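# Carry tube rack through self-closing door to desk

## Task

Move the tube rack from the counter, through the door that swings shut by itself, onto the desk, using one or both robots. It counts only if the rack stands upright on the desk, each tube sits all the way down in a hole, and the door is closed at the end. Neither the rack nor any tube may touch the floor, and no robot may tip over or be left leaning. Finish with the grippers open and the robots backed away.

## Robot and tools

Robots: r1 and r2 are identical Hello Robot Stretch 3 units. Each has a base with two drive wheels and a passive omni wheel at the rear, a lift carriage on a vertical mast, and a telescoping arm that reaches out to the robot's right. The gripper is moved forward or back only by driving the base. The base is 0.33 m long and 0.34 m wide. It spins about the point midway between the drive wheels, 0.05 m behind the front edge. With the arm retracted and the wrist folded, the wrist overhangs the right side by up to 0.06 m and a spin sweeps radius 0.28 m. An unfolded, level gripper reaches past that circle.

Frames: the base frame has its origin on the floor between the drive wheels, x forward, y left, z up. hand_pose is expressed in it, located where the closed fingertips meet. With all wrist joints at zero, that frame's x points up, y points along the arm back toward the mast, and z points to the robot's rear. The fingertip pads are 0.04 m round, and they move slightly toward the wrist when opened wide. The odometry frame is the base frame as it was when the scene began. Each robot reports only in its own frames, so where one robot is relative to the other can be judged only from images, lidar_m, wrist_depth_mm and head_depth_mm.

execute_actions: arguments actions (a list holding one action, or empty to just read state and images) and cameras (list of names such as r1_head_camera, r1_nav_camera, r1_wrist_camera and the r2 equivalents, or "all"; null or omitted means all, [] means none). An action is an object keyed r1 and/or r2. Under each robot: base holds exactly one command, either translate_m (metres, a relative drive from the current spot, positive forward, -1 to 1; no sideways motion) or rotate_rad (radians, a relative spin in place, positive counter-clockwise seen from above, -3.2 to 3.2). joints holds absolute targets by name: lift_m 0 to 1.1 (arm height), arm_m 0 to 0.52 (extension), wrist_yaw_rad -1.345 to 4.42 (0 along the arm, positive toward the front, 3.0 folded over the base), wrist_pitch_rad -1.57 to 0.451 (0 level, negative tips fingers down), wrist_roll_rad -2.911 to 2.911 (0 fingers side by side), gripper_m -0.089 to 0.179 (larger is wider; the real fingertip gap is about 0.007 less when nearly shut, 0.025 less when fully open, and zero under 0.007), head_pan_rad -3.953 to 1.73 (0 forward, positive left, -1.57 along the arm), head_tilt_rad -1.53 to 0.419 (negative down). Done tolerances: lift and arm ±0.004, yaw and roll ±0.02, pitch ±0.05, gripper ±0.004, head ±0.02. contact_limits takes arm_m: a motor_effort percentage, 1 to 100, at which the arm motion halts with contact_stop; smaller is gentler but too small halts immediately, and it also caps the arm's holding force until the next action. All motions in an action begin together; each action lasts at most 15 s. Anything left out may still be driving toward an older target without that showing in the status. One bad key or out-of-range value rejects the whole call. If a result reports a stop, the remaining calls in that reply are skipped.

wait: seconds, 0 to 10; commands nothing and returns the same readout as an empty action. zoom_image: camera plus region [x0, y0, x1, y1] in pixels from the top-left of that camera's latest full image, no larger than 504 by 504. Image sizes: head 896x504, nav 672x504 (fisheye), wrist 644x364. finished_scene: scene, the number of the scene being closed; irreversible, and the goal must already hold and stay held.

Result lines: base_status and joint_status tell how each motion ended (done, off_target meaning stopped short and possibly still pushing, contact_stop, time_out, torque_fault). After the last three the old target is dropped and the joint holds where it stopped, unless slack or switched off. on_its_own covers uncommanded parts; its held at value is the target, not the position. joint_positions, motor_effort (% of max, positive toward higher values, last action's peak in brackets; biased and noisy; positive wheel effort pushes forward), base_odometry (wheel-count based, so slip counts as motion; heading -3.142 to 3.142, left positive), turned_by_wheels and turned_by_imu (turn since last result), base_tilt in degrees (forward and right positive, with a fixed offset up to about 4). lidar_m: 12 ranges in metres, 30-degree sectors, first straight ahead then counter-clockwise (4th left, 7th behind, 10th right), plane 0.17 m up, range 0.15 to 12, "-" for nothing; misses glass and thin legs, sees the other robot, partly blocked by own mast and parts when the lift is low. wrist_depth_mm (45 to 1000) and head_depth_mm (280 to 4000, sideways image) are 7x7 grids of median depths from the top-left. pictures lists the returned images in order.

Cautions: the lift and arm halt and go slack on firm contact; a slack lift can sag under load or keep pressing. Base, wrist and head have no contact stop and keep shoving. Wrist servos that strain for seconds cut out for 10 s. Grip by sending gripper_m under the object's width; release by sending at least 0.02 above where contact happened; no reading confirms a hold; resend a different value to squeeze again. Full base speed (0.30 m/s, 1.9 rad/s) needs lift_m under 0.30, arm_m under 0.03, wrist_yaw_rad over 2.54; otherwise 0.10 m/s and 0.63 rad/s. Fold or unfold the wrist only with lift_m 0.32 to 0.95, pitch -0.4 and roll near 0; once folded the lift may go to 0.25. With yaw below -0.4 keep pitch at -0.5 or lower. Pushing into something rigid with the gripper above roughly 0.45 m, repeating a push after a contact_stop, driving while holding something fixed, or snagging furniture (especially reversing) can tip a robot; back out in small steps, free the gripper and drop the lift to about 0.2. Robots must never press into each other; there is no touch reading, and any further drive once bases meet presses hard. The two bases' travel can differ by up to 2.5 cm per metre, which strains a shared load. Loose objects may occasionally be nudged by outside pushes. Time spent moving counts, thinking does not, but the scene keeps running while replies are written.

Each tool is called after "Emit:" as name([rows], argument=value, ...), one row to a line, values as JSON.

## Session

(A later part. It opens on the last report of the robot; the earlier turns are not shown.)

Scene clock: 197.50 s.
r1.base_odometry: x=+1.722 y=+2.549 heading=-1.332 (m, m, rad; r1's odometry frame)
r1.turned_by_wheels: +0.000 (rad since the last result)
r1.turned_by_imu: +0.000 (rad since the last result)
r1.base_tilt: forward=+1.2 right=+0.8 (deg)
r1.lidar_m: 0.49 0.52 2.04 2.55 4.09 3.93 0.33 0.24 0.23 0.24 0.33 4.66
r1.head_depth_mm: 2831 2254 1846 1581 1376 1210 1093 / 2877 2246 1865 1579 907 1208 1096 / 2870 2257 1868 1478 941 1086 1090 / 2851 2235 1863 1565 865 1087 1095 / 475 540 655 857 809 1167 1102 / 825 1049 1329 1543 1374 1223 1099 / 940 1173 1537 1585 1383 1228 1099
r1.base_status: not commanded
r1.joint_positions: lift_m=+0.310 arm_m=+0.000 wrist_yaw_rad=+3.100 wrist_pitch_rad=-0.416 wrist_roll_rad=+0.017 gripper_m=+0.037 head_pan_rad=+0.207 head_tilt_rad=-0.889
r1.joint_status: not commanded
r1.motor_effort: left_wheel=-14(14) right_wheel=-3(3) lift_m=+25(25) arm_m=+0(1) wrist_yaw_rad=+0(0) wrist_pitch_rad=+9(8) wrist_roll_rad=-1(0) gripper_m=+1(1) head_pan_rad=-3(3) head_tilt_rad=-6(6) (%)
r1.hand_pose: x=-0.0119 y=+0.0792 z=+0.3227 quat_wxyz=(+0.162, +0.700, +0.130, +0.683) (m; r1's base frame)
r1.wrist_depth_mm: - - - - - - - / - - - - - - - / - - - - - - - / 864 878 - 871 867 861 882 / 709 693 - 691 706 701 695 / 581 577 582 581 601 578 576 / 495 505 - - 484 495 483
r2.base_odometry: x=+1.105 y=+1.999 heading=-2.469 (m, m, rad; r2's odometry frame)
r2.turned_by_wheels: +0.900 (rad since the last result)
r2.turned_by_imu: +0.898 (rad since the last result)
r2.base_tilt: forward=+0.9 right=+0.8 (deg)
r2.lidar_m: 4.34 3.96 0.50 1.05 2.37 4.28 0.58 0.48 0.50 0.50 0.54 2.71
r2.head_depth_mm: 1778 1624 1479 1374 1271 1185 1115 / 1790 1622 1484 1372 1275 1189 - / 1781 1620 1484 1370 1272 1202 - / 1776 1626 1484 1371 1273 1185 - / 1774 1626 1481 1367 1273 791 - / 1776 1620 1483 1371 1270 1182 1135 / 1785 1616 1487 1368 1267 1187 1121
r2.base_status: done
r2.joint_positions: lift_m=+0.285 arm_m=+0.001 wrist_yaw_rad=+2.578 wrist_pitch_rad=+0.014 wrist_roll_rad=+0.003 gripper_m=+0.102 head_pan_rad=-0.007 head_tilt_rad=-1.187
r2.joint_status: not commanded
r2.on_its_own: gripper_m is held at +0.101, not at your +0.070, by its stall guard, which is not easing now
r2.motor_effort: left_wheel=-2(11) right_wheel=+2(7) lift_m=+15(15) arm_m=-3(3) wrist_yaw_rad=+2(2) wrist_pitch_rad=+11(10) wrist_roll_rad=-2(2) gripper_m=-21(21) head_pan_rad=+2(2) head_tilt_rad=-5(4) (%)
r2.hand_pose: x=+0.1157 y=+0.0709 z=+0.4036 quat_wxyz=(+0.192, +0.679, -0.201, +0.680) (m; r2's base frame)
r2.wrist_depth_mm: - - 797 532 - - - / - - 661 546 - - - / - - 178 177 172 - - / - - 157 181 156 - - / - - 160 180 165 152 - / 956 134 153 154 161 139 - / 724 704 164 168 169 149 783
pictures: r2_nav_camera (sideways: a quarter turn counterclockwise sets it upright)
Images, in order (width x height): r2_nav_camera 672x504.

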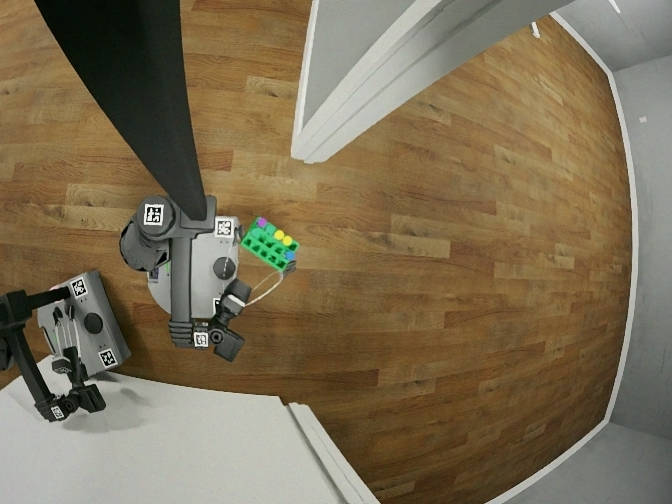

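Emit:
execute_actions([
  {"r2":{"base":{"translate_m":1.0}}},
], cameras=[])

Emit:
execute_actions([
  {"r2":{"base":{"rotate_rad":1.4},"joints":{"head_tilt_rad":-0.6}},"r1":{"base":{"translate_m":0.28},"joints":{"head_pan_rad":-3.1,"head_tilt_rad":-1.1}}},
], cameras=["r2_nav_camera","r2_head_camera"])

Emit:
execute_actions([
  {"r2":{"base":{"translate_m":0.3}},"r1":{"base":{"rotate_rad":-0.3}}},
], cameras=["r1_nav_camera"])

Scene clock: 203.30 s.
r1.base_odometry: x=+1.722 y=+2.549 heading=-1.332 (m, m, rad; r1's odometry frame)
r1.turned_by_wheels: +0.000 (rad since the last result)
r1.turned_by_imu: +0.000 (rad since the last result)
r1.base_tilt: forward=+1.3 right=+0.7 (deg)
r1.lidar_m: 1.06 0.97 2.05 2.55 4.11 3.93 0.33 0.24 0.23 0.24 0.33 1.48
r1.head_depth_mm: 2763 1355 1631 1582 1381 1224 1095 / 2873 2251 1775 1591 1380 1219 1087 / 2870 2257 1851 1582 1366 1219 1092 / 2864 2269 1863 1585 1387 1224 1093 / 922 1056 1270 1528 1373 1227 1090 / 857 1049 1343 1561 1383 1226 1096 / 942 1173 1546 1599 1381 1227 1096
r1.base_status: not commanded
r1.joint_positions: lift_m=+0.310 arm_m=+0.000 wrist_yaw_rad=+3.100 wrist_pitch_rad=-0.416 wrist_roll_rad=+0.017 gripper_m=+0.037 head_pan_rad=+0.207 head_tilt_rad=-0.889
r1.joint_status: not commanded
r1.motor_effort: left_wheel=-14(14) right_wheel=-3(3) lift_m=+26(25) arm_m=+0(1) wrist_yaw_rad=+0(0) wrist_pitch_rad=+9(9) wrist_roll_rad=-1(1) gripper_m=-1(0) head_pan_rad=-3(3) head_tilt_rad=-6(6) (%)
r1.hand_pose: x=-0.0119 y=+0.0792 z=+0.3227 quat_wxyz=(+0.162, +0.700, +0.130, +0.683) (m; r1's base frame)
r1.wrist_depth_mm: - - - - - - - / - - - - - - - / - - - - - - - / 892 886 - 862 882 881 880 / 701 705 - 709 696 702 699 / 581 571 583 586 607 592 583 / 496 508 - - 486 497 498
r2.base_odometry: x=+0.322 y=+1.376 heading=-2.469 (m, m, rad; r2's odometry frame)
r2.turned_by_wheels: +0.000 (rad since the last result)
r2.turned_by_imu: +0.006 (rad since the last result)
r2.base_tilt: forward=+0.9 right=+0.9 (deg)
r2.lidar_m: 3.35 3.52 2.72 2.19 0.88 0.75 1.45 0.88 0.95 1.88 1.97 2.77
r2.head_depth_mm: 1792 1618 1492 1366 1269 1194 1116 / 1784 1626 1489 1379 1272 1188 - / 1773 1615 1487 1374 1268 1193 - / 1794 1629 1490 1372 1271 1184 - / 1778 1622 1483 1370 1267 792 - / 1778 1611 1490 1374 1275 1174 1132 / 1784 1616 1482 1369 1269 1187 1124
r2.base_status: done
r2.joint_positions: lift_m=+0.285 arm_m=+0.001 wrist_yaw_rad=+2.578 wrist_pitch_rad=+0.014 wrist_roll_rad=+0.003 gripper_m=+0.102 head_pan_rad=-0.007 head_tilt_rad=-1.187
r2.joint_status: not commanded
r2.on_its_own: gripper_m is held at +0.101, not at your +0.070, by its stall guard, which is not easing now
r2.motor_effort: left_wheel=-2(9) right_wheel=+2(7) lift_m=+15(15) arm_m=-3(3) wrist_yaw_rad=+2(2) wrist_pitch_rad=+10(11) wrist_roll_rad=-2(2) gripper_m=-21(21) head_pan_rad=+3(3) head_tilt_rad=-5(5) (%)
r2.hand_pose: x=+0.1157 y=+0.0709 z=+0.4036 quat_wxyz=(+0.192, +0.679, -0.201, +0.680) (m; r2's base frame)
r2.wrist_depth_mm: - - - - - - - / - - - - - - - / - - 180 177 174 - - / - - 157 181 155 - - / - - 160 179 166 152 - / 931 134 152 154 161 138 - / 733 688 165 169 169 150 754
pictures: none
No camera images: the call's "cameras" was empty. Leave "cameras" out to get every camera's image.

Scene clock: 207.17 s.
r1.base_odometry: x=+1.788 y=+2.277 heading=-1.332 (m, m, rad; r1's odometry frame)
r1.turned_by_wheels: -0.001 (rad since the last result)
r1.turned_by_imu: +0.000 (rad since the last result)
r1.base_tilt: forward=+1.3 right=+0.7 (deg)
r1.lidar_m: 4.69 0.72 1.31 2.42 3.98 4.18 0.29 0.25 0.25 0.28 0.47 1.06
r1.head_depth_mm: 1944 1735 1540 1400 1284 1150 1092 / 455 1680 1544 1397 1298 1139 1091 / 389 495 682 1320 - - 1074 / 342 420 545 780 1142 - 1078 / 304 365 454 607 882 - 1082 / 291 321 391 497 680 934 1083 / - 294 341 420 545 778 1085
r1.base_status: done
r1.joint_positions: lift_m=+0.310 arm_m=+0.000 wrist_yaw_rad=+3.100 wrist_pitch_rad=-0.416 wrist_roll_rad=+0.017 gripper_m=+0.037 head_pan_rad=-3.093 head_tilt_rad=-1.087
r1.joint_status: all done
r1.on_its_own: left_wheel is at rest, and its effort (-32) is outside its rest range (-18 to +18)
r1.motor_effort: left_wheel=-32(39) right_wheel=+9(11) lift_m=+25(25) arm_m=+0(0) wrist_yaw_rad=+1(0) wrist_pitch_rad=+9(9) wrist_roll_rad=+0(0) gripper_m=+0(1) head_pan_rad=-3(32) head_tilt_rad=-7(24) (%)
r1.hand_pose: x=-0.0119 y=+0.0792 z=+0.3227 quat_wxyz=(+0.162, +0.700, +0.130, +0.683) (m; r1's base frame)
r1.wrist_depth_mm: - - - - - - - / - - - - - - - / - - - - - - - / 873 873 - 873 887 881 879 / 694 703 - 694 696 706 697 / 579 578 578 581 599 579 578 / 496 512 - - 484 496 499
r2.base_odometry: x=+0.322 y=+1.376 heading=-1.070 (m, m, rad; r2's odometry frame)
r2.turned_by_wheels: +1.400 (rad since the last result)
r2.turned_by_imu: +1.396 (rad since the last result)
r2.base_tilt: forward=+0.8 right=+0.9 (deg)
r2.lidar_m: 2.87 1.07 0.76 1.19 0.94 0.88 1.68 1.90 2.36 3.35 3.39 2.72
r2.head_depth_mm: 2503 2779 2910 2330 1826 1512 1286 / 2467 2773 2988 2321 1834 1520 1287 / 2466 2761 2956 2344 1828 1507 1285 / 2415 2716 2908 2333 1822 1512 1272 / 2404 2699 2844 2314 1822 1503 1275 / 2386 2659 2817 2288 1824 1499 1276 / 2399 2631 2837 2290 1809 1485 1268
r2.base_status: done
r2.joint_positions: lift_m=+0.285 arm_m=+0.001 wrist_yaw_rad=+2.578 wrist_pitch_rad=+0.014 wrist_roll_rad=+0.003 gripper_m=+0.102 head_pan_rad=-0.007 head_tilt_rad=-0.606
r2.joint_status: all done
r2.on_its_own: gripper_m is held at +0.101, not at your +0.070, by its stall guard, which is not easing now
r2.motor_effort: left_wheel=-2(11) right_wheel=+2(7) lift_m=+15(15) arm_m=-3(3) wrist_yaw_rad=+1(2) wrist_pitch_rad=+10(11) wrist_roll_rad=-2(2) gripper_m=-21(21) head_pan_rad=+2(2) head_tilt_rad=+3(25) (%)
r2.hand_pose: x=+0.1157 y=+0.0709 z=+0.4036 quat_wxyz=(+0.192, +0.679, -0.201, +0.680) (m; r2's base frame)
r2.wrist_depth_mm: - - - 830 - - - / - - 807 854 - - - / - - 180 177 173 - - / - - 159 180 156 - - / - - 160 179 167 151 - / 946 133 152 154 162 138 - / 722 688 165 169 169 149 769
pictures: r2_head_camera (sideways: a quarter turn clockwise sets it upright), r2_nav_camera (sideways: a quarter turn counterclockwise sets it upright)
Images, in order (width x height): r2_head_camera 896x504, r2_nav_camera 672x504.

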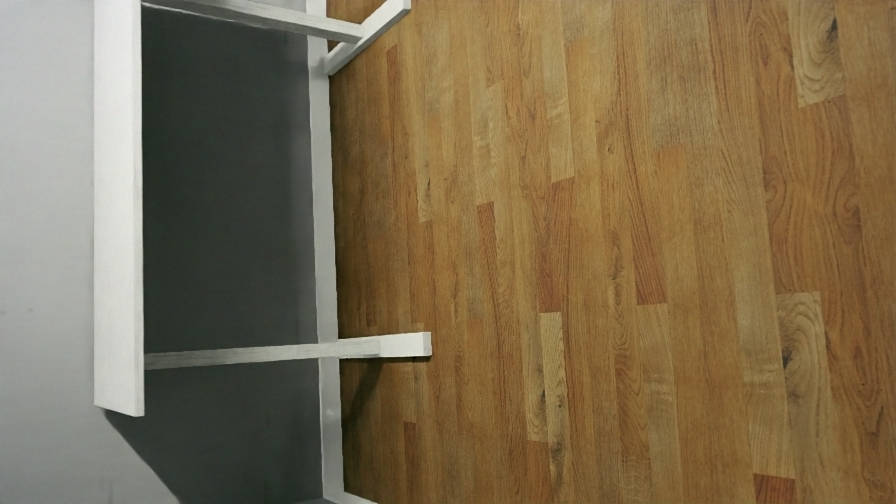

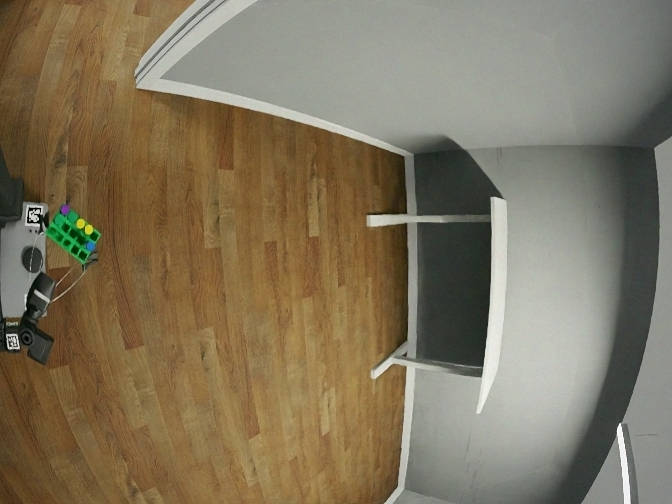

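Scene clock: 210.03 s.
r1.base_odometry: x=+1.788 y=+2.276 heading=-1.632 (m, m, rad; r1's odometry frame)
r1.turned_by_wheels: -0.300 (rad since the last result)
r1.turned_by_imu: -0.300 (rad since the last result)
r1.base_tilt: forward=+1.3 right=+0.7 (deg)
r1.lidar_m: 1.16 0.72 0.73 2.38 2.60 4.23 0.34 0.24 0.23 0.23 0.31 2.87
r1.head_depth_mm: 1943 1733 1545 1397 1271 1139 1087 / 1944 1738 1554 1401 1295 1135 1092 / 1962 1731 1546 1393 - - 1074 / 477 589 771 1118 1280 - 1078 / 379 447 550 704 958 - 1079 / 324 372 437 530 670 808 1069 / 291 317 362 424 511 646 865
r1.base_status: done
r1.joint_positions: lift_m=+0.310 arm_m=+0.000 wrist_yaw_rad=+3.100 wrist_pitch_rad=-0.416 wrist_roll_rad=+0.017 gripper_m=+0.037 head_pan_rad=-3.093 head_tilt_rad=-1.087
r1.joint_status: not commanded
r1.motor_effort: left_wheel=-15(26) right_wheel=-11(17) lift_m=+25(25) arm_m=-1(0) wrist_yaw_rad=+0(0) wrist_pitch_rad=+9(9) wrist_roll_rad=-1(1) gripper_m=+1(0) head_pan_rad=-2(3) head_tilt_rad=-7(7) (%)
r1.hand_pose: x=-0.0119 y=+0.0792 z=+0.3227 quat_wxyz=(+0.162, +0.700, +0.130, +0.683) (m; r1's base frame)
r1.wrist_depth_mm: - - - - - - 691 / - - - - - - 687 / - - - - - - 657 / 867 877 - 873 879 875 676 / 697 695 - 703 699 695 690 / 581 579 576 577 599 586 583 / 494 511 - - 483 499 493
r2.base_odometry: x=+0.466 y=+1.113 heading=-1.070 (m, m, rad; r2's odometry frame)
r2.turned_by_wheels: +0.000 (rad since the last result)
r2.turned_by_imu: +0.002 (rad since the last result)
r2.base_tilt: forward=+0.9 right=+1.1 (deg)
r2.lidar_m: 2.12 1.13 0.74 0.68 1.28 1.14 1.79 2.20 2.74 3.28 3.35 2.43
r2.head_depth_mm: 2285 2525 2757 2318 1836 1514 1284 / 2236 2520 2742 2317 1826 1509 1281 / 2209 2461 2727 2310 1817 1499 1283 / 2217 2412 2691 2318 1831 1504 1280 / 2161 2415 2635 2307 1828 1503 1273 / 2151 2329 2575 2285 1814 1502 1271 / 2157 2380 2594 2289 1795 1487 1276
r2.base_status: done
r2.joint_positions: lift_m=+0.285 arm_m=+0.001 wrist_yaw_rad=+2.578 wrist_pitch_rad=+0.014 wrist_roll_rad=+0.003 gripper_m=+0.102 head_pan_rad=-0.007 head_tilt_rad=-0.605
r2.joint_status: not commanded
r2.on_its_own: gripper_m is held at +0.101, not at your +0.070, by its stall guard, which is not easing now
r2.motor_effort: left_wheel=-2(8) right_wheel=+2(8) lift_m=+15(15) arm_m=-3(3) wrist_yaw_rad=+1(1) wrist_pitch_rad=+10(10) wrist_roll_rad=-2(2) gripper_m=-21(21) head_pan_rad=+2(3) head_tilt_rad=+1(2) (%)
r2.hand_pose: x=+0.1156 y=+0.0709 z=+0.4036 quat_wxyz=(+0.192, +0.679, -0.201, +0.680) (m; r2's base frame)
r2.wrist_depth_mm: - 639 751 899 - - - / - 661 718 903 - - - / - 668 175 177 174 - - / - 691 162 181 156 - - / - 688 161 179 166 151 - / 942 133 153 154 162 138 - / 716 692 164 167 169 150 771
pictures: r1_nav_camera (sideways: a quarter turn counterclockwise sets it upright)
Images, in order (width x height): r1_nav_camera 672x504.

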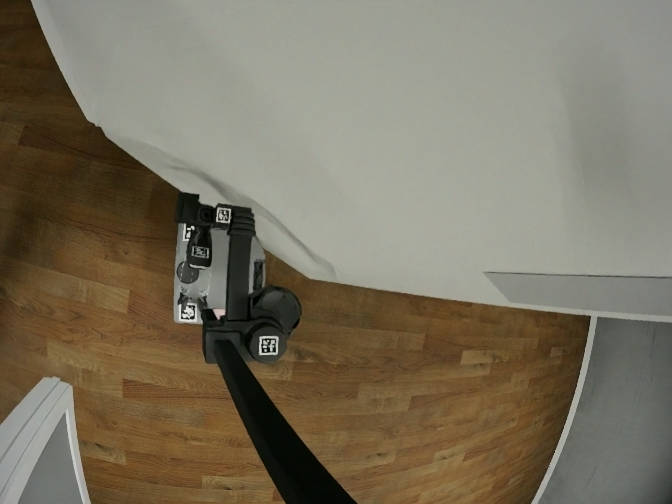

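Emit:
execute_actions([
  {"r2":{"base":{"translate_m":1.0}},"r1":{"base":{"translate_m":0.42}}},
], cameras=["r1_nav_camera","r2_nav_camera","r2_head_camera"])

Scene clock: 215.70 s.
r1.base_odometry: x=+1.762 y=+1.857 heading=-1.634 (m, m, rad; r1's odometry frame)
r1.turned_by_wheels: -0.001 (rad since the last result)
r1.turned_by_imu: +0.000 (rad since the last result)
r1.base_tilt: forward=+1.3 right=+0.7 (deg)
r1.lidar_m: 4.18 3.25 0.50 0.50 2.53 0.40 0.28 0.26 0.27 0.35 1.95 2.96
r1.head_depth_mm: 377 497 731 1389 1279 1149 1091 / 343 440 615 1021 1294 1136 1092 / 314 395 528 800 - - 1078 / 299 358 465 663 999 - 1078 / 287 327 415 566 861 - 1078 / - 306 373 492 727 1135 1081 / - 294 341 437 609 1000 1084
r1.base_status: translate_m off_target (by the wheels' count: +0.4202 of +0.4200)
r1.joint_positions: lift_m=+0.310 arm_m=+0.000 wrist_yaw_rad=+3.100 wrist_pitch_rad=-0.416 wrist_roll_rad=+0.017 gripper_m=+0.037 head_pan_rad=-3.093 head_tilt_rad=-1.087
r1.joint_status: not commanded
r1.on_its_own: left_wheel is at rest, and its effort (-60) is outside its rest range (-18 to +18)
r1.motor_effort: left_wheel=-60(71) right_wheel=+1(13) lift_m=+25(25) arm_m=+1(0) wrist_yaw_rad=+1(0) wrist_pitch_rad=+9(8) wrist_roll_rad=-1(0) gripper_m=+0(0) head_pan_rad=-2(3) head_tilt_rad=-7(7) (%)
r1.hand_pose: x=-0.0119 y=+0.0792 z=+0.3227 quat_wxyz=(+0.162, +0.700, +0.130, +0.683) (m; r1's base frame)
r1.wrist_depth_mm: - - - - 492 - - / - - - - 539 - - / - - - - 581 - - / 860 872 - 868 634 883 883 / 698 701 - 697 678 694 700 / 581 575 583 585 602 581 584 / 496 506 - - 481 492 494
r2.base_odometry: x=+0.947 y=+0.236 heading=-1.070 (m, m, rad; r2's odometry frame)
r2.turned_by_wheels: +0.000 (rad since the last result)
r2.turned_by_imu: +0.006 (rad since the last result)
r2.base_tilt: forward=+0.7 right=+1.0 (deg)
r2.lidar_m: 1.58 1.15 0.88 0.82 0.82 1.03 2.16 3.20 3.46 3.18 2.61 1.53
r2.head_depth_mm: 1407 1394 970 1921 1829 1515 1281 / 1385 1388 970 1900 1837 1508 1282 / 1371 1381 965 1876 1820 1505 1284 / 1351 1373 905 1843 1826 1509 1277 / 1343 1363 899 1809 1826 1497 1280 / 1329 1351 897 1776 1712 1481 1279 / 1311 1351 896 1708 1755 1504 1274
r2.base_status: done
r2.joint_positions: lift_m=+0.285 arm_m=+0.001 wrist_yaw_rad=+2.578 wrist_pitch_rad=+0.014 wrist_roll_rad=+0.003 gripper_m=+0.102 head_pan_rad=-0.007 head_tilt_rad=-0.605
r2.joint_status: not commanded
r2.on_its_own: gripper_m is held at +0.101, not at your +0.070, by its stall guard, which is not easing now
r2.motor_effort: left_wheel=-2(9) right_wheel=+2(8) lift_m=+15(15) arm_m=-3(3) wrist_yaw_rad=+1(2) wrist_pitch_rad=+10(10) wrist_roll_rad=-2(2) gripper_m=-21(21) head_pan_rad=+2(3) head_tilt_rad=+2(2) (%)
r2.hand_pose: x=+0.1156 y=+0.0709 z=+0.4036 quat_wxyz=(+0.192, +0.679, -0.201, +0.680) (m; r2's base frame)
r2.wrist_depth_mm: 662 751 884 - - - - / 652 758 867 - - - - / 696 779 176 178 171 - - / 692 804 160 179 154 - - / 698 778 160 178 165 151 - / 730 133 152 155 161 138 962 / 691 689 164 169 168 149 763
pictures: r1_nav_camera (sideways: a quarter turn counterclockwise sets it upright), r2_head_camera (sideways: a quarter turn clockwise sets it upright), r2_nav_camera (sideways: a quarter turn counterclockwise sets it upright)
Images, in order (width x height): r1_nav_camera 672x504, r2_head_camera 896x504, r2_nav_camera 672x504.

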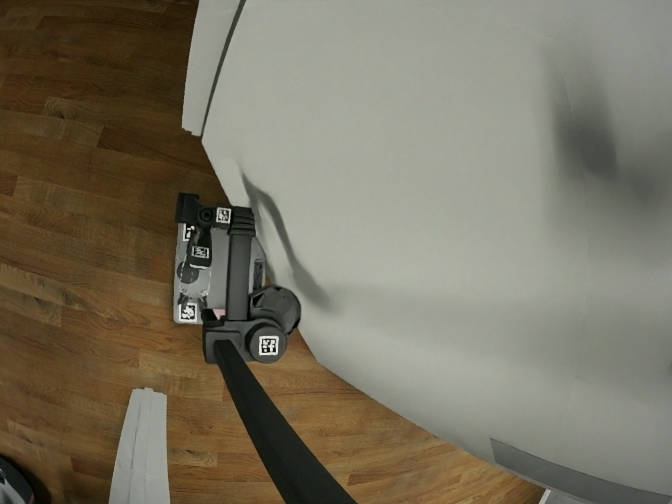

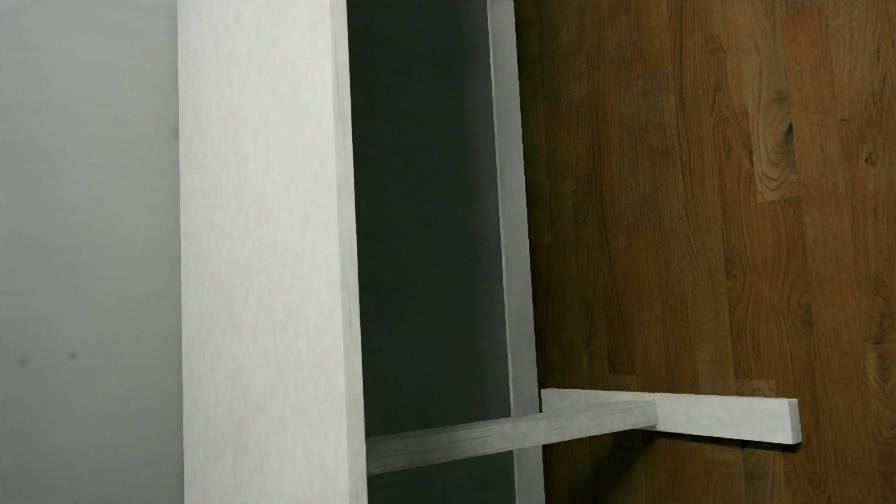

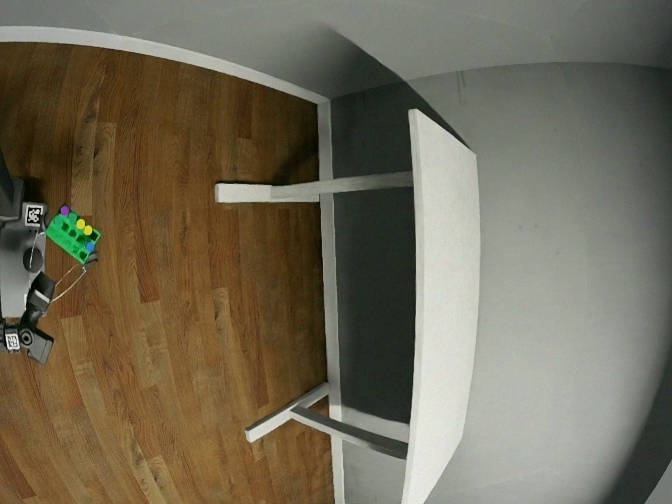

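Emit:
execute_actions([
  {"r2":{"base":{"translate_m":0.22},"joints":{"lift_m":0.6,"wrist_yaw_rad":1.6}},"r1":{"base":{"translate_m":0.3}}},
], cameras=["r1_nav_camera"])

Emit:
execute_actions([
  {"r2":{"base":{"rotate_rad":1.7},"joints":{"lift_m":0.93,"head_pan_rad":-1.57,"head_tilt_rad":-0.7}},"r1":{"base":{"translate_m":0.3}}},
], cameras=["r1_nav_camera","r2_head_camera"])

Scene clock: 221.40 s.
r1.base_odometry: x=+1.743 y=+1.557 heading=-1.634 (m, m, rad; r1's odometry frame)
r1.turned_by_wheels: +0.000 (rad since the last result)
r1.turned_by_imu: +0.002 (rad since the last result)
r1.base_tilt: forward=+1.3 right=+0.8 (deg)
r1.lidar_m: 3.87 3.71 1.60 0.48 0.39 0.29 0.28 0.29 0.40 1.13 1.99 3.03
r1.head_depth_mm: - 313 406 578 1006 1151 1090 / - 313 407 581 923 1136 1093 / - 314 409 586 - - 1077 / - 314 409 585 854 - 1073 / - 314 411 592 991 - 1082 / - 316 412 592 1049 1175 1076 / - 317 412 595 1053 1183 1086
r1.base_status: translate_m off_target (by the wheels' count: +0.3003 of +0.3000)
r1.joint_positions: lift_m=+0.310 arm_m=+0.000 wrist_yaw_rad=+3.100 wrist_pitch_rad=-0.416 wrist_roll_rad=+0.017 gripper_m=+0.037 head_pan_rad=-3.094 head_tilt_rad=-1.089
r1.joint_status: not commanded
r1.on_its_own: left_wheel is at rest, and its effort (-51) is outside its rest range (-18 to +18); right_wheel is at rest, and its effort (-31) is outside its rest range (-18 to +18)
r1.motor_effort: left_wheel=-51(70) right_wheel=-31(44) lift_m=+25(25) arm_m=+0(0) wrist_yaw_rad=+0(1) wrist_pitch_rad=+9(9) wrist_roll_rad=+0(1) gripper_m=+1(1) head_pan_rad=-2(2) head_tilt_rad=-6(7) (%)
r1.hand_pose: x=-0.0119 y=+0.0792 z=+0.3227 quat_wxyz=(+0.162, +0.700, +0.131, +0.683) (m; r1's base frame)
r1.wrist_depth_mm: 351 472 484 - - - - / 351 470 - - - - - / 351 507 - - - - - / 352 513 - 842 872 886 871 / 347 508 - 698 692 694 699 / 348 506 576 585 599 582 582 / 350 466 - - 486 493 499
r2.base_odometry: x=+1.052 y=+0.043 heading=-1.070 (m, m, rad; r2's odometry frame)
r2.turned_by_wheels: +0.000 (rad since the last result)
r2.turned_by_imu: +0.001 (rad since the last result)
r2.base_tilt: forward=+0.9 right=+1.1 (deg)
r2.lidar_m: 1.36 0.94 0.91 0.84 0.85 1.07 2.28 3.39 3.43 3.15 2.24 1.36
r2.head_depth_mm: 1199 1284 866 713 1795 1516 1280 / 1193 1269 865 710 1765 1513 1286 / 1176 1252 860 708 1761 1507 1290 / 1162 1241 859 705 1732 1506 1283 / 1149 1230 852 674 1713 1499 1276 / 1141 1216 851 672 1706 1476 1272 / 1131 1199 848 670 1190 1391 1271
r2.base_status: done
r2.joint_positions: lift_m=+0.600 arm_m=+0.001 wrist_yaw_rad=+1.603 wrist_pitch_rad=+0.014 wrist_roll_rad=+0.003 gripper_m=+0.102 head_pan_rad=-0.007 head_tilt_rad=-0.605
r2.joint_status: all done
r2.on_its_own: gripper_m is held at +0.101, not at your +0.070, by its stall guard, which is not easing now
r2.motor_effort: left_wheel=-2(7) right_wheel=+2(8) lift_m=+29(30) arm_m=-3(3) wrist_yaw_rad=-3(6) wrist_pitch_rad=+10(10) wrist_roll_rad=-2(2) gripper_m=-21(21) head_pan_rad=+2(3) head_tilt_rad=+2(1) (%)
r2.hand_pose: x=+0.2351 y=-0.1380 z=+0.7179 quat_wxyz=(+0.488, +0.505, -0.496, +0.511) (m; r2's base frame)
r2.wrist_depth_mm: 563 536 525 520 564 562 612 / - 909 783 803 837 832 867 / - - 175 176 173 - - / - - 159 180 156 - - / - - 161 179 165 152 - / - 134 152 155 161 138 - / - 933 164 168 169 150 -
pictures: r1_nav_camera (sideways: a quarter turn counterclockwise sets it upright)
Images, in order (width x height): r1_nav_camera 672x504.

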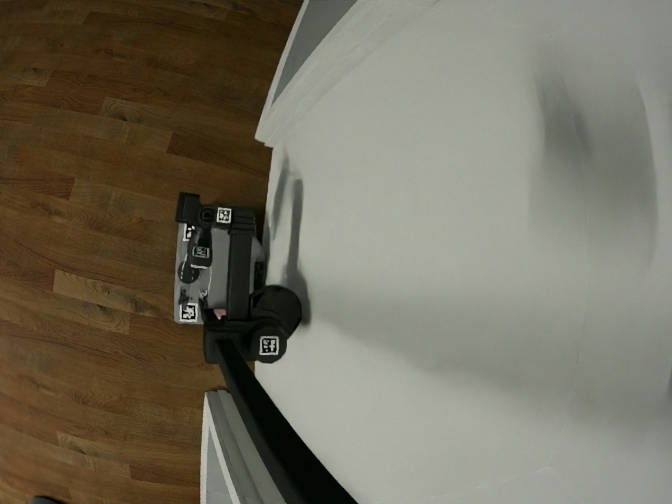

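Scene clock: 225.63 s.
r1.base_odometry: x=+1.724 y=+1.258 heading=-1.634 (m, m, rad; r1's odometry frame)
r1.turned_by_wheels: +0.000 (rad since the last result)
r1.turned_by_imu: +0.001 (rad since the last result)
r1.base_tilt: forward=+1.4 right=+0.8 (deg)
r1.lidar_m: 3.59 3.69 1.45 1.16 0.60 0.52 0.51 0.55 0.74 1.88 2.04 3.09
r1.head_depth_mm: 477 581 743 1036 1265 1153 1087 / 482 593 759 1065 1299 1134 1091 / 491 603 776 1112 - - 1081 / 498 614 795 1144 1307 - 1078 / 505 627 821 1188 1300 - 1069 / 515 640 837 1242 1282 1175 1076 / 522 651 865 1290 1285 1175 1096
r1.base_status: done
r1.joint_positions: lift_m=+0.310 arm_m=+0.000 wrist_yaw_rad=+3.100 wrist_pitch_rad=-0.416 wrist_roll_rad=+0.017 gripper_m=+0.037 head_pan_rad=-3.094 head_tilt_rad=-1.089
r1.joint_status: not commanded
r1.motor_effort: left_wheel=-1(45) right_wheel=+0(28) lift_m=+25(25) arm_m=+0(0) wrist_yaw_rad=+1(0) wrist_pitch_rad=+9(9) wrist_roll_rad=-1(1) gripper_m=+0(0) head_pan_rad=-3(2) head_tilt_rad=-6(6) (%)
r1.hand_pose: x=-0.0119 y=+0.0792 z=+0.3227 quat_wxyz=(+0.162, +0.700, +0.131, +0.683) (m; r1's base frame)
r1.wrist_depth_mm: 482 634 - - - - - / 516 652 - - - - - / 547 690 - - - - - / 579 691 - 876 880 856 877 / 595 679 - 700 699 696 704 / 559 578 577 587 601 578 577 / 494 513 - - 482 502 500
r2.base_odometry: x=+1.052 y=+0.043 heading=+0.630 (m, m, rad; r2's odometry frame)
r2.turned_by_wheels: +1.700 (rad since the last result)
r2.turned_by_imu: +1.702 (rad since the last result)
r2.base_tilt: forward=+0.9 right=+0.8 (deg)
r2.lidar_m: 0.84 0.88 1.20 1.54 3.49 3.27 3.14 1.36 1.40 0.94 0.95 0.87
r2.head_depth_mm: 1169 1017 713 1656 1790 - - / 1170 1011 712 1677 1730 - - / 1174 1012 712 1673 1725 - - / 1178 999 708 1685 1673 1411 - / 1179 999 706 1684 1632 1415 - / 1179 994 703 1160 1583 1420 - / 1192 992 701 1700 1662 - -
r2.base_status: done
r2.joint_positions: lift_m=+0.930 arm_m=+0.001 wrist_yaw_rad=+1.602 wrist_pitch_rad=+0.015 wrist_roll_rad=+0.003 gripper_m=+0.102 head_pan_rad=-1.563 head_tilt_rad=-0.692
r2.joint_status: all done
r2.on_its_own: gripper_m is held at +0.101, not at your +0.070, by its stall guard, which is not easing now
r2.motor_effort: left_wheel=-3(8) right_wheel=+2(4) lift_m=+28(31) arm_m=-3(3) wrist_yaw_rad=-1(3) wrist_pitch_rad=+10(10) wrist_roll_rad=-2(2) gripper_m=-21(21) head_pan_rad=-4(36) head_tilt_rad=-3(9) (%)
r2.hand_pose: x=+0.2351 y=-0.1381 z=+1.0479 quat_wxyz=(+0.488, +0.505, -0.496, +0.511) (m; r2's base frame)
r2.wrist_depth_mm: 759 751 743 709 720 713 692 / 774 781 766 743 728 713 714 / 829 788 176 176 173 741 723 / 818 804 158 180 155 758 751 / 842 857 160 179 165 151 744 / 876 134 152 154 161 138 776 / 911 885 164 168 169 149 816
pictures: r1_nav_camera (sideways: a quarter turn counterclockwise sets it upright), r2_head_camera (sideways: a quarter turn clockwise sets it upright)
Images, in order (width x height): r1_nav_camera 672x504, r2_head_camera 896x504.

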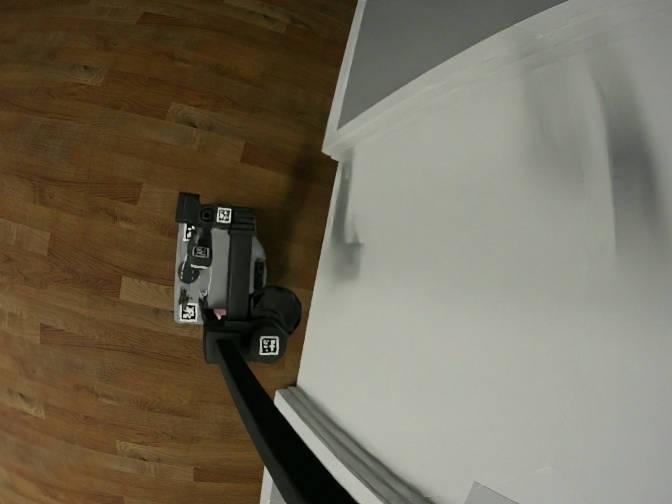

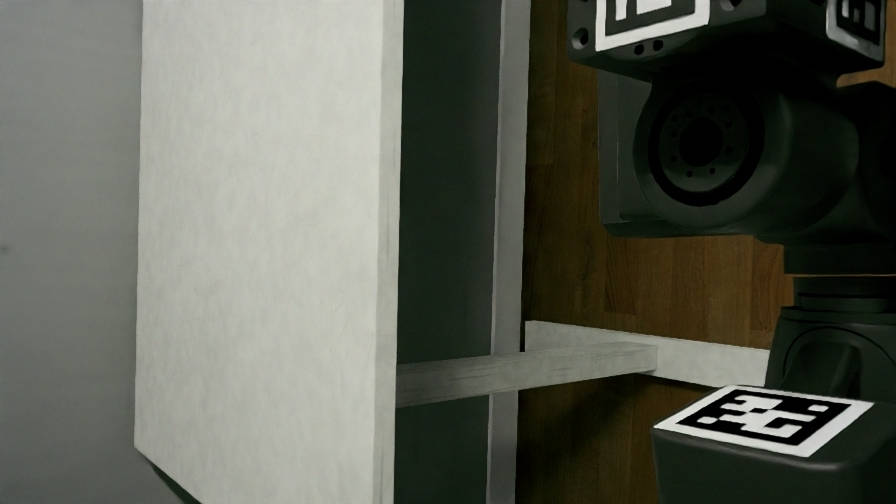

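Emit:
execute_actions([
  {"r2":{"joints":{"lift_m":0.97,"wrist_yaw_rad":0.0}},"r1":{"base":{"translate_m":0.2}}},
], cameras=["r2_wrist_camera"])

Emit:
execute_actions([
  {"r2":{"joints":{"arm_m":0.26}}},
], cameras=["r2_wrist_camera","r2_head_camera"])

Scene clock: 229.70 s.
r1.base_odometry: x=+1.711 y=+1.058 heading=-1.634 (m, m, rad; r1's odometry frame)
r1.turned_by_wheels: +0.000 (rad since the last result)
r1.turned_by_imu: +0.001 (rad since the last result)
r1.base_tilt: forward=+1.2 right=+0.8 (deg)
r1.lidar_m: 3.39 3.64 1.37 1.48 0.81 0.72 0.71 0.77 1.06 1.90 2.07 3.18
r1.head_depth_mm: 672 816 1042 1347 1281 1151 1095 / 680 829 1077 1360 1292 1140 1092 / 691 847 1101 1374 - - 1073 / 705 867 1123 1373 1308 - 1084 / 712 882 1158 1403 1290 - 1073 / 725 902 1188 1394 1288 1181 1077 / 740 921 1216 1406 1287 1173 1100
r1.base_status: done
r1.joint_positions: lift_m=+0.310 arm_m=+0.000 wrist_yaw_rad=+3.100 wrist_pitch_rad=-0.416 wrist_roll_rad=+0.017 gripper_m=+0.037 head_pan_rad=-3.094 head_tilt_rad=-1.089
r1.joint_status: not commanded
r1.motor_effort: left_wheel=-1(6) right_wheel=+0(2) lift_m=+25(25) arm_m=+0(0) wrist_yaw_rad=-1(0) wrist_pitch_rad=+9(9) wrist_roll_rad=-1(1) gripper_m=+1(0) head_pan_rad=-2(2) head_tilt_rad=-5(6) (%)
r1.hand_pose: x=-0.0119 y=+0.0792 z=+0.3227 quat_wxyz=(+0.162, +0.700, +0.131, +0.683) (m; r1's base frame)
r1.wrist_depth_mm: 723 951 - - - - - / 720 969 - - - - - / 735 - - - - - - / 731 878 - 870 878 886 884 / 677 690 - 705 698 698 692 / 580 572 582 587 605 585 579 / 491 512 - - 486 499 495
r2.base_odometry: x=+1.052 y=+0.043 heading=+0.630 (m, m, rad; r2's odometry frame)
r2.turned_by_wheels: +0.000 (rad since the last result)
r2.turned_by_imu: +0.000 (rad since the last result)
r2.base_tilt: forward=+0.9 right=+0.9 (deg)
r2.lidar_m: 0.84 0.88 1.20 1.38 3.51 3.28 3.15 1.35 1.40 0.94 0.95 0.87
r2.head_depth_mm: 1163 1019 744 1627 - - - / 1170 1011 383 1702 - - - / 1169 901 398 - - - - / 1168 901 397 1680 - 1411 1221 / 1180 1000 412 1718 1624 1411 1224 / 1180 992 703 1156 1588 1411 1221 / 1184 994 701 1692 1664 1410 1223
r2.base_status: not commanded
r2.joint_positions: lift_m=+0.970 arm_m=+0.001 wrist_yaw_rad=+0.003 wrist_pitch_rad=+0.015 wrist_roll_rad=+0.003 gripper_m=+0.102 head_pan_rad=-1.563 head_tilt_rad=-0.692
r2.joint_status: all done
r2.on_its_own: gripper_m is held at +0.101, not at your +0.070, by its stall guard, which is not easing now
r2.motor_effort: left_wheel=-3(3) right_wheel=+2(2) lift_m=+28(30) arm_m=-3(3) wrist_yaw_rad=-3(5) wrist_pitch_rad=+10(10) wrist_roll_rad=-2(2) gripper_m=-22(21) head_pan_rad=-3(3) head_tilt_rad=-4(3) (%)
r2.hand_pose: x=-0.0208 y=-0.4027 z=+1.0880 quat_wxyz=(+0.706, -0.004, -0.708, +0.006) (m; r2's base frame)
r2.wrist_depth_mm: - - - - - - - / - - - - - - - / - - 175 176 171 - - / - - 161 181 155 - - / - 540 160 177 166 151 654 / 404 133 153 154 162 137 438 / 959 - 165 169 169 149 374
pictures: r2_wrist_camera
Images, in order (width x height): r2_wrist_camera 644x364.

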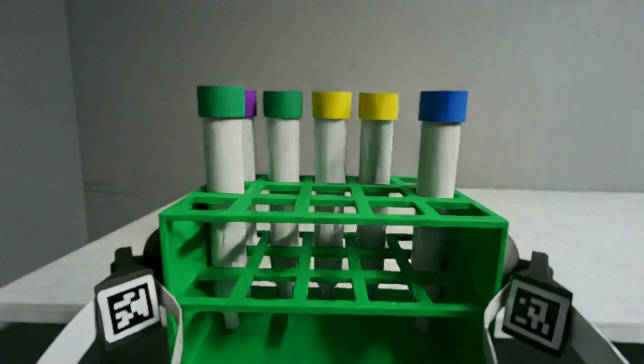

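Scene clock: 232.83 s.
r1.base_odometry: x=+1.711 y=+1.058 heading=-1.634 (m, m, rad; r1's odometry frame)
r1.turned_by_wheels: +0.000 (rad since the last result)
r1.turned_by_imu: +0.000 (rad since the last result)
r1.base_tilt: forward=+1.3 right=+0.7 (deg)
r1.lidar_m: 3.39 3.64 1.37 1.49 0.81 0.72 0.71 0.77 1.06 1.90 2.07 3.15
r1.head_depth_mm: 668 815 1046 1343 1270 1150 1083 / 683 833 1076 1351 1290 1139 1090 / 692 850 1103 1385 - - 1075 / 701 866 1125 1381 1303 - 1080 / 712 884 1158 1399 1296 - 1079 / 726 904 1195 1401 1278 1179 1078 / 737 915 1222 1402 1286 1183 1094
r1.base_status: not commanded
r1.joint_positions: lift_m=+0.310 arm_m=+0.000 wrist_yaw_rad=+3.100 wrist_pitch_rad=-0.416 wrist_roll_rad=+0.017 gripper_m=+0.037 head_pan_rad=-3.094 head_tilt_rad=-1.089
r1.joint_status: not commanded
r1.motor_effort: left_wheel=-1(1) right_wheel=+0(0) lift_m=+25(25) arm_m=+0(0) wrist_yaw_rad=+0(0) wrist_pitch_rad=+8(9) wrist_roll_rad=-1(0) gripper_m=+0(0) head_pan_rad=-2(3) head_tilt_rad=-6(6) (%)
r1.hand_pose: x=-0.0119 y=+0.0792 z=+0.3227 quat_wxyz=(+0.162, +0.700, +0.131, +0.683) (m; r1's base frame)
r1.wrist_depth_mm: 725 941 - - - - - / 728 942 - - - - - / 737 - - - - - - / 727 867 - 878 860 874 882 / 682 699 - 694 688 686 701 / 583 583 578 588 599 584 579 / 493 509 - - 489 496 496
r2.base_odometry: x=+1.052 y=+0.043 heading=+0.630 (m, m, rad; r2's odometry frame)
r2.turned_by_wheels: +0.000 (rad since the last result)
r2.turned_by_imu: +0.000 (rad since the last result)
r2.base_tilt: forward=+0.9 right=+1.0 (deg)
r2.lidar_m: 0.84 0.88 1.20 1.38 3.51 3.27 3.15 1.36 1.39 0.94 0.94 0.88
r2.head_depth_mm: 1162 - 671 1665 1672 1433 1226 / 1168 - - 1662 1681 1419 1227 / 1155 - - 1666 1683 1419 1219 / 1157 611 681 1680 1666 1406 1223 / 1185 1061 706 1680 1624 1411 1219 / 1181 995 704 1162 1600 1399 1227 / 1185 991 702 1696 1664 1402 1219
r2.base_status: not commanded
r2.joint_positions: lift_m=+0.970 arm_m=+0.260 wrist_yaw_rad=+0.001 wrist_pitch_rad=+0.015 wrist_roll_rad=+0.003 gripper_m=+0.102 head_pan_rad=-1.563 head_tilt_rad=-0.692
r2.joint_status: all done
r2.on_its_own: gripper_m is held at +0.101, not at your +0.070, by its stall guard, which is not easing now
r2.motor_effort: left_wheel=-3(2) right_wheel=+2(2) lift_m=+28(28) arm_m=+4(4) wrist_yaw_rad=+0(3) wrist_pitch_rad=+10(10) wrist_roll_rad=-2(2) gripper_m=-22(21) head_pan_rad=-4(4) head_tilt_rad=-4(2) (%)
r2.hand_pose: x=-0.0212 y=-0.6612 z=+1.0880 quat_wxyz=(+0.706, -0.004, -0.708, +0.005) (m; r2's base frame)
r2.wrist_depth_mm: 839 849 822 817 815 797 799 / 864 863 829 857 849 837 833 / 889 877 177 177 173 853 832 / 910 907 159 181 156 855 857 / 922 539 161 179 167 151 647 / 405 133 153 154 161 138 445 / 316 295 164 168 169 149 329
pictures: r2_head_camera (sideways: a quarter turn clockwise sets it upright), r2_wrist_camera
Images, in order (width x height): r2_head_camera 896x504, r2_wrist_camera 644x364.

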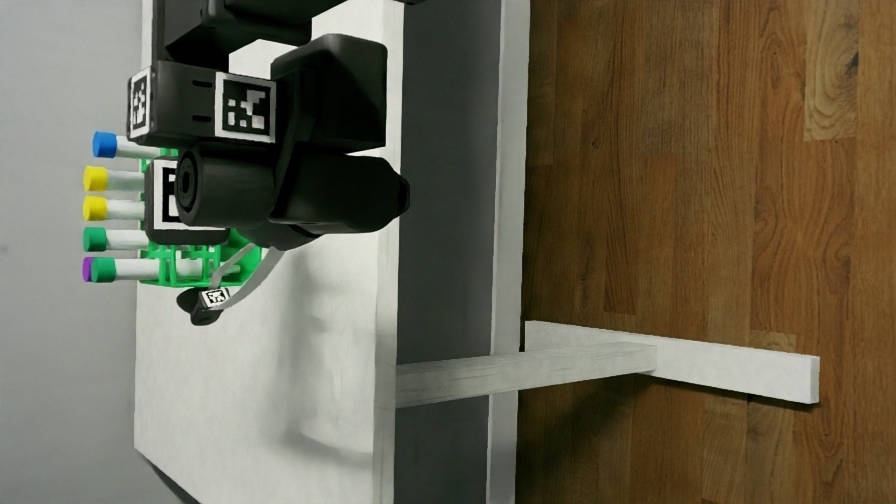

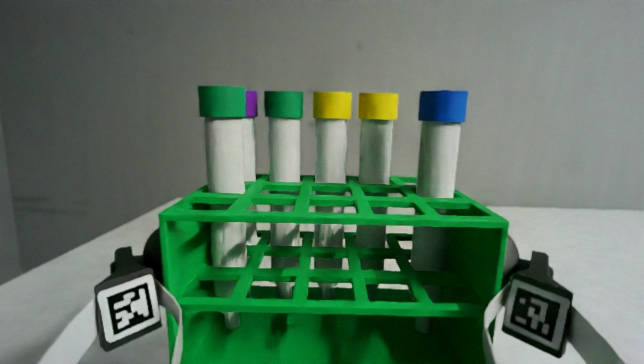

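Emit:
execute_actions([
  {"r2":{"joints":{"lift_m":0.912,"wrist_pitch_rad":0.0}}},
], cameras=["r2_head_camera"])

Emit:
execute_actions([
  {"r2":{"joints":{"lift_m":0.9}}},
], cameras=["r2_wrist_camera","r2_head_camera"])

Scene clock: 234.80 s.
r1.base_odometry: x=+1.711 y=+1.058 heading=-1.634 (m, m, rad; r1's odometry frame)
r1.turned_by_wheels: +0.000 (rad since the last result)
r1.turned_by_imu: +0.000 (rad since the last result)
r1.base_tilt: forward=+1.3 right=+0.7 (deg)
r1.lidar_m: 3.40 3.64 1.37 1.48 0.81 0.72 0.71 0.77 1.06 1.90 2.07 3.16
r1.head_depth_mm: 668 819 1053 1345 1274 1152 1086 / 681 832 1073 1366 1296 1140 1093 / 690 849 1101 1384 - - 1081 / 701 864 1134 1378 1315 - 1072 / 715 880 1158 1394 1295 - 1079 / 727 905 1185 1405 1287 1178 1076 / 738 918 1224 1392 1281 1175 1092
r1.base_status: not commanded
r1.joint_positions: lift_m=+0.310 arm_m=+0.000 wrist_yaw_rad=+3.100 wrist_pitch_rad=-0.416 wrist_roll_rad=+0.017 gripper_m=+0.037 head_pan_rad=-3.094 head_tilt_rad=-1.089
r1.joint_status: not commanded
r1.motor_effort: left_wheel=-1(1) right_wheel=+0(0) lift_m=+25(25) arm_m=-1(0) wrist_yaw_rad=+0(1) wrist_pitch_rad=+9(9) wrist_roll_rad=-1(1) gripper_m=+0(1) head_pan_rad=-2(1) head_tilt_rad=-6(5) (%)
r1.hand_pose: x=-0.0119 y=+0.0792 z=+0.3227 quat_wxyz=(+0.162, +0.700, +0.131, +0.683) (m; r1's base frame)
r1.wrist_depth_mm: 712 939 - - - - - / 732 960 - - - - - / 740 - - - - - - / 744 875 - 881 870 870 887 / 677 695 - 707 695 694 705 / 578 584 579 582 602 578 583 / 494 508 - - 485 498 498
r2.base_odometry: x=+1.052 y=+0.043 heading=+0.630 (m, m, rad; r2's odometry frame)
r2.turned_by_wheels: +0.000 (rad since the last result)
r2.turned_by_imu: +0.000 (rad since the last result)
r2.base_tilt: forward=+0.8 right=+1.1 (deg)
r2.lidar_m: 0.84 0.88 1.20 1.38 3.50 3.27 3.15 1.36 1.39 0.94 0.95 0.87
r2.head_depth_mm: 1167 1016 - 1742 1657 1426 1231 / 1171 1015 - 1750 1685 1418 1226 / 1171 640 - 1757 1685 1414 1222 / 1169 645 651 1682 1679 1408 1221 / 1180 1000 678 1690 1622 1413 1230 / 1176 997 702 1159 1584 1402 1223 / 1187 992 704 1691 1663 1410 1212
r2.base_status: not commanded
r2.joint_positions: lift_m=+0.912 arm_m=+0.260 wrist_yaw_rad=+0.001 wrist_pitch_rad=-0.031 wrist_roll_rad=+0.003 gripper_m=+0.102 head_pan_rad=-1.563 head_tilt_rad=-0.692
r2.joint_status: all done
r2.on_its_own: gripper_m is held at +0.101, not at your +0.070, by its stall guard, which is not easing now
r2.motor_effort: left_wheel=-3(3) right_wheel=+2(2) lift_m=+15(26) arm_m=+4(4) wrist_yaw_rad=-2(2) wrist_pitch_rad=+9(9) wrist_roll_rad=-2(2) gripper_m=-21(21) head_pan_rad=-3(3) head_tilt_rad=-3(4) (%)
r2.hand_pose: x=-0.0212 y=-0.6600 z=+1.0192 quat_wxyz=(+0.706, +0.011, -0.708, -0.011) (m; r2's base frame)
r2.wrist_depth_mm: 843 837 821 809 813 782 791 / 827 839 841 822 846 816 790 / 867 878 179 179 174 850 835 / 875 591 158 181 156 671 677 / 355 333 161 179 166 151 388 / 254 133 153 155 162 138 272 / 207 192 165 169 169 149 211
pictures: r2_head_camera (sideways: a quarter turn clockwise sets it upright)
Images, in order (width x height): r2_head_camera 896x504.

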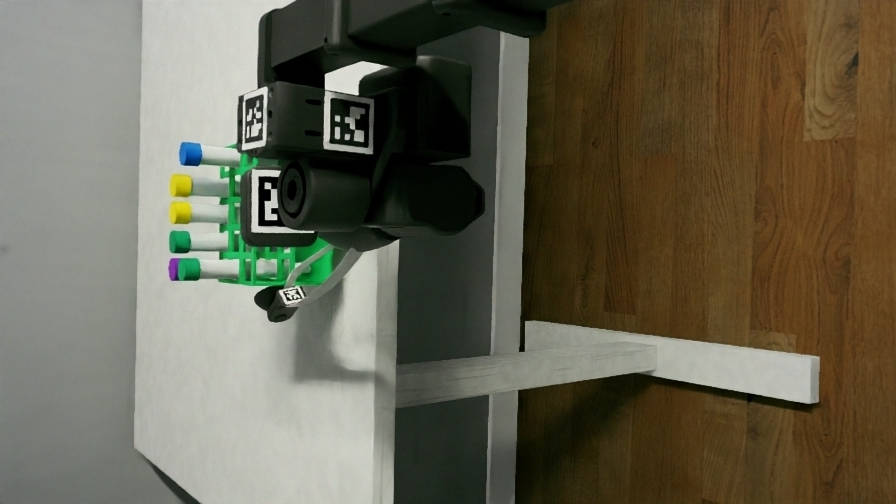

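Scene clock: 235.57 s.
r1.base_odometry: x=+1.711 y=+1.058 heading=-1.634 (m, m, rad; r1's odometry frame)
r1.turned_by_wheels: +0.000 (rad since the last result)
r1.turned_by_imu: +0.000 (rad since the last result)
r1.base_tilt: forward=+1.3 right=+0.7 (deg)
r1.lidar_m: 3.38 3.65 1.37 1.48 0.81 0.71 0.71 0.77 1.05 1.90 2.06 3.15
r1.head_depth_mm: 672 817 1052 1340 1275 1148 1088 / 681 834 1069 1368 1295 1137 1092 / 690 849 1100 1379 - - 1081 / 703 864 1136 1381 1316 - 1080 / 715 880 1154 1402 1292 - 1078 / 723 900 1183 1411 1286 1176 1071 / 738 918 1219 1402 1276 1176 1090
r1.base_status: not commanded
r1.joint_positions: lift_m=+0.310 arm_m=+0.000 wrist_yaw_rad=+3.100 wrist_pitch_rad=-0.416 wrist_roll_rad=+0.017 gripper_m=+0.037 head_pan_rad=-3.094 head_tilt_rad=-1.089
r1.joint_status: not commanded
r1.motor_effort: left_wheel=-1(1) right_wheel=+0(0) lift_m=+25(25) arm_m=+0(0) wrist_yaw_rad=+0(0) wrist_pitch_rad=+9(9) wrist_roll_rad=-1(1) gripper_m=+2(1) head_pan_rad=-2(2) head_tilt_rad=-6(6) (%)
r1.hand_pose: x=-0.0119 y=+0.0792 z=+0.3227 quat_wxyz=(+0.162, +0.700, +0.131, +0.683) (m; r1's base frame)
r1.wrist_depth_mm: 718 953 - - - - - / 732 978 - - - - - / 724 - - - - - - / 741 860 - 879 888 893 874 / 675 689 - 688 716 702 699 / 574 583 575 577 593 581 580 / 494 508 - - 482 496 495
r2.base_odometry: x=+1.052 y=+0.043 heading=+0.630 (m, m, rad; r2's odometry frame)
r2.turned_by_wheels: +0.000 (rad since the last result)
r2.turned_by_imu: +0.000 (rad since the last result)
r2.base_tilt: forward=+0.9 right=+1.1 (deg)
r2.lidar_m: 0.84 0.88 1.20 1.38 3.48 3.27 3.15 1.35 1.40 0.94 0.95 0.87
r2.head_depth_mm: 1167 1016 - - 1642 1427 1224 / 1168 1012 - - 1681 1428 1225 / 1170 654 - - 1681 1420 1223 / 1174 898 654 1680 1668 1416 1228 / 1175 1000 706 1699 1629 1413 1217 / 1181 993 703 1165 1588 1406 1224 / 1182 987 702 1698 1671 1406 1218
r2.base_status: not commanded
r2.joint_positions: lift_m=+0.900 arm_m=+0.260 wrist_yaw_rad=+0.001 wrist_pitch_rad=-0.031 wrist_roll_rad=+0.003 gripper_m=+0.102 head_pan_rad=-1.563 head_tilt_rad=-0.692
r2.joint_status: all done
r2.on_its_own: gripper_m is held at +0.101, not at your +0.070, by its stall guard, which is not easing now
r2.motor_effort: left_wheel=-3(2) right_wheel=+2(1) lift_m=+16(16) arm_m=+4(4) wrist_yaw_rad=-1(2) wrist_pitch_rad=+9(9) wrist_roll_rad=-2(2) gripper_m=-21(21) head_pan_rad=-4(4) head_tilt_rad=-4(3) (%)
r2.hand_pose: x=-0.0212 y=-0.6600 z=+1.0071 quat_wxyz=(+0.706, +0.011, -0.708, -0.011) (m; r2's base frame)
r2.wrist_depth_mm: 830 830 814 807 802 798 786 / 858 844 812 838 818 822 828 / 888 887 178 177 175 819 826 / 932 545 160 181 162 600 620 / 320 303 161 179 165 151 353 / 232 133 152 155 162 137 250 / 190 174 165 168 169 149 192
pictures: r2_head_camera (sideways: a quarter turn clockwise sets it upright), r2_wrist_camera
Images, in order (width x height): r2_head_camera 896x504, r2_wrist_camera 644x364.

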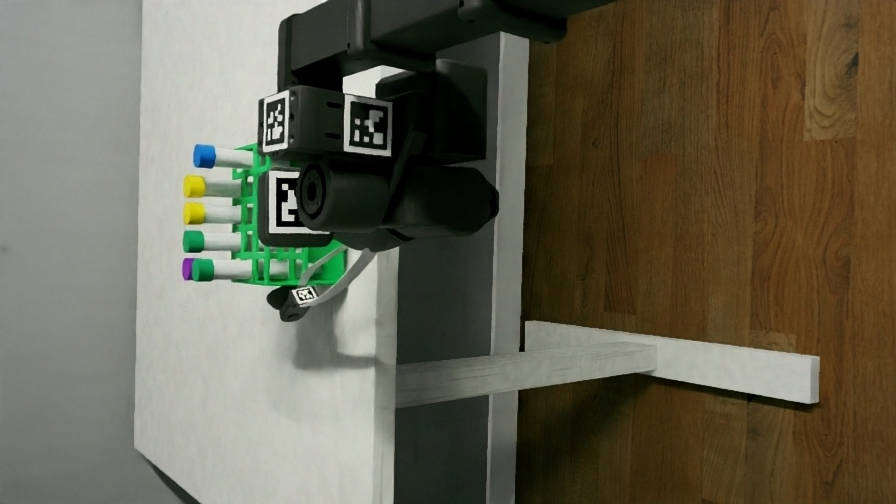

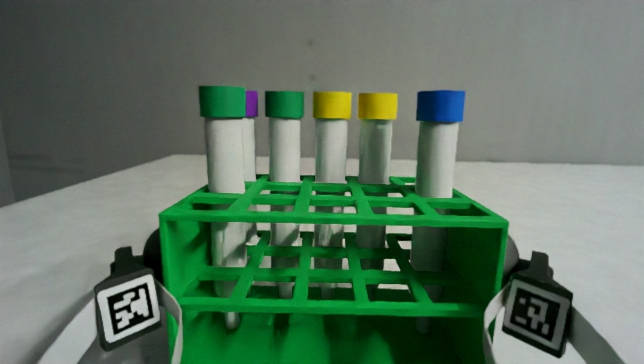

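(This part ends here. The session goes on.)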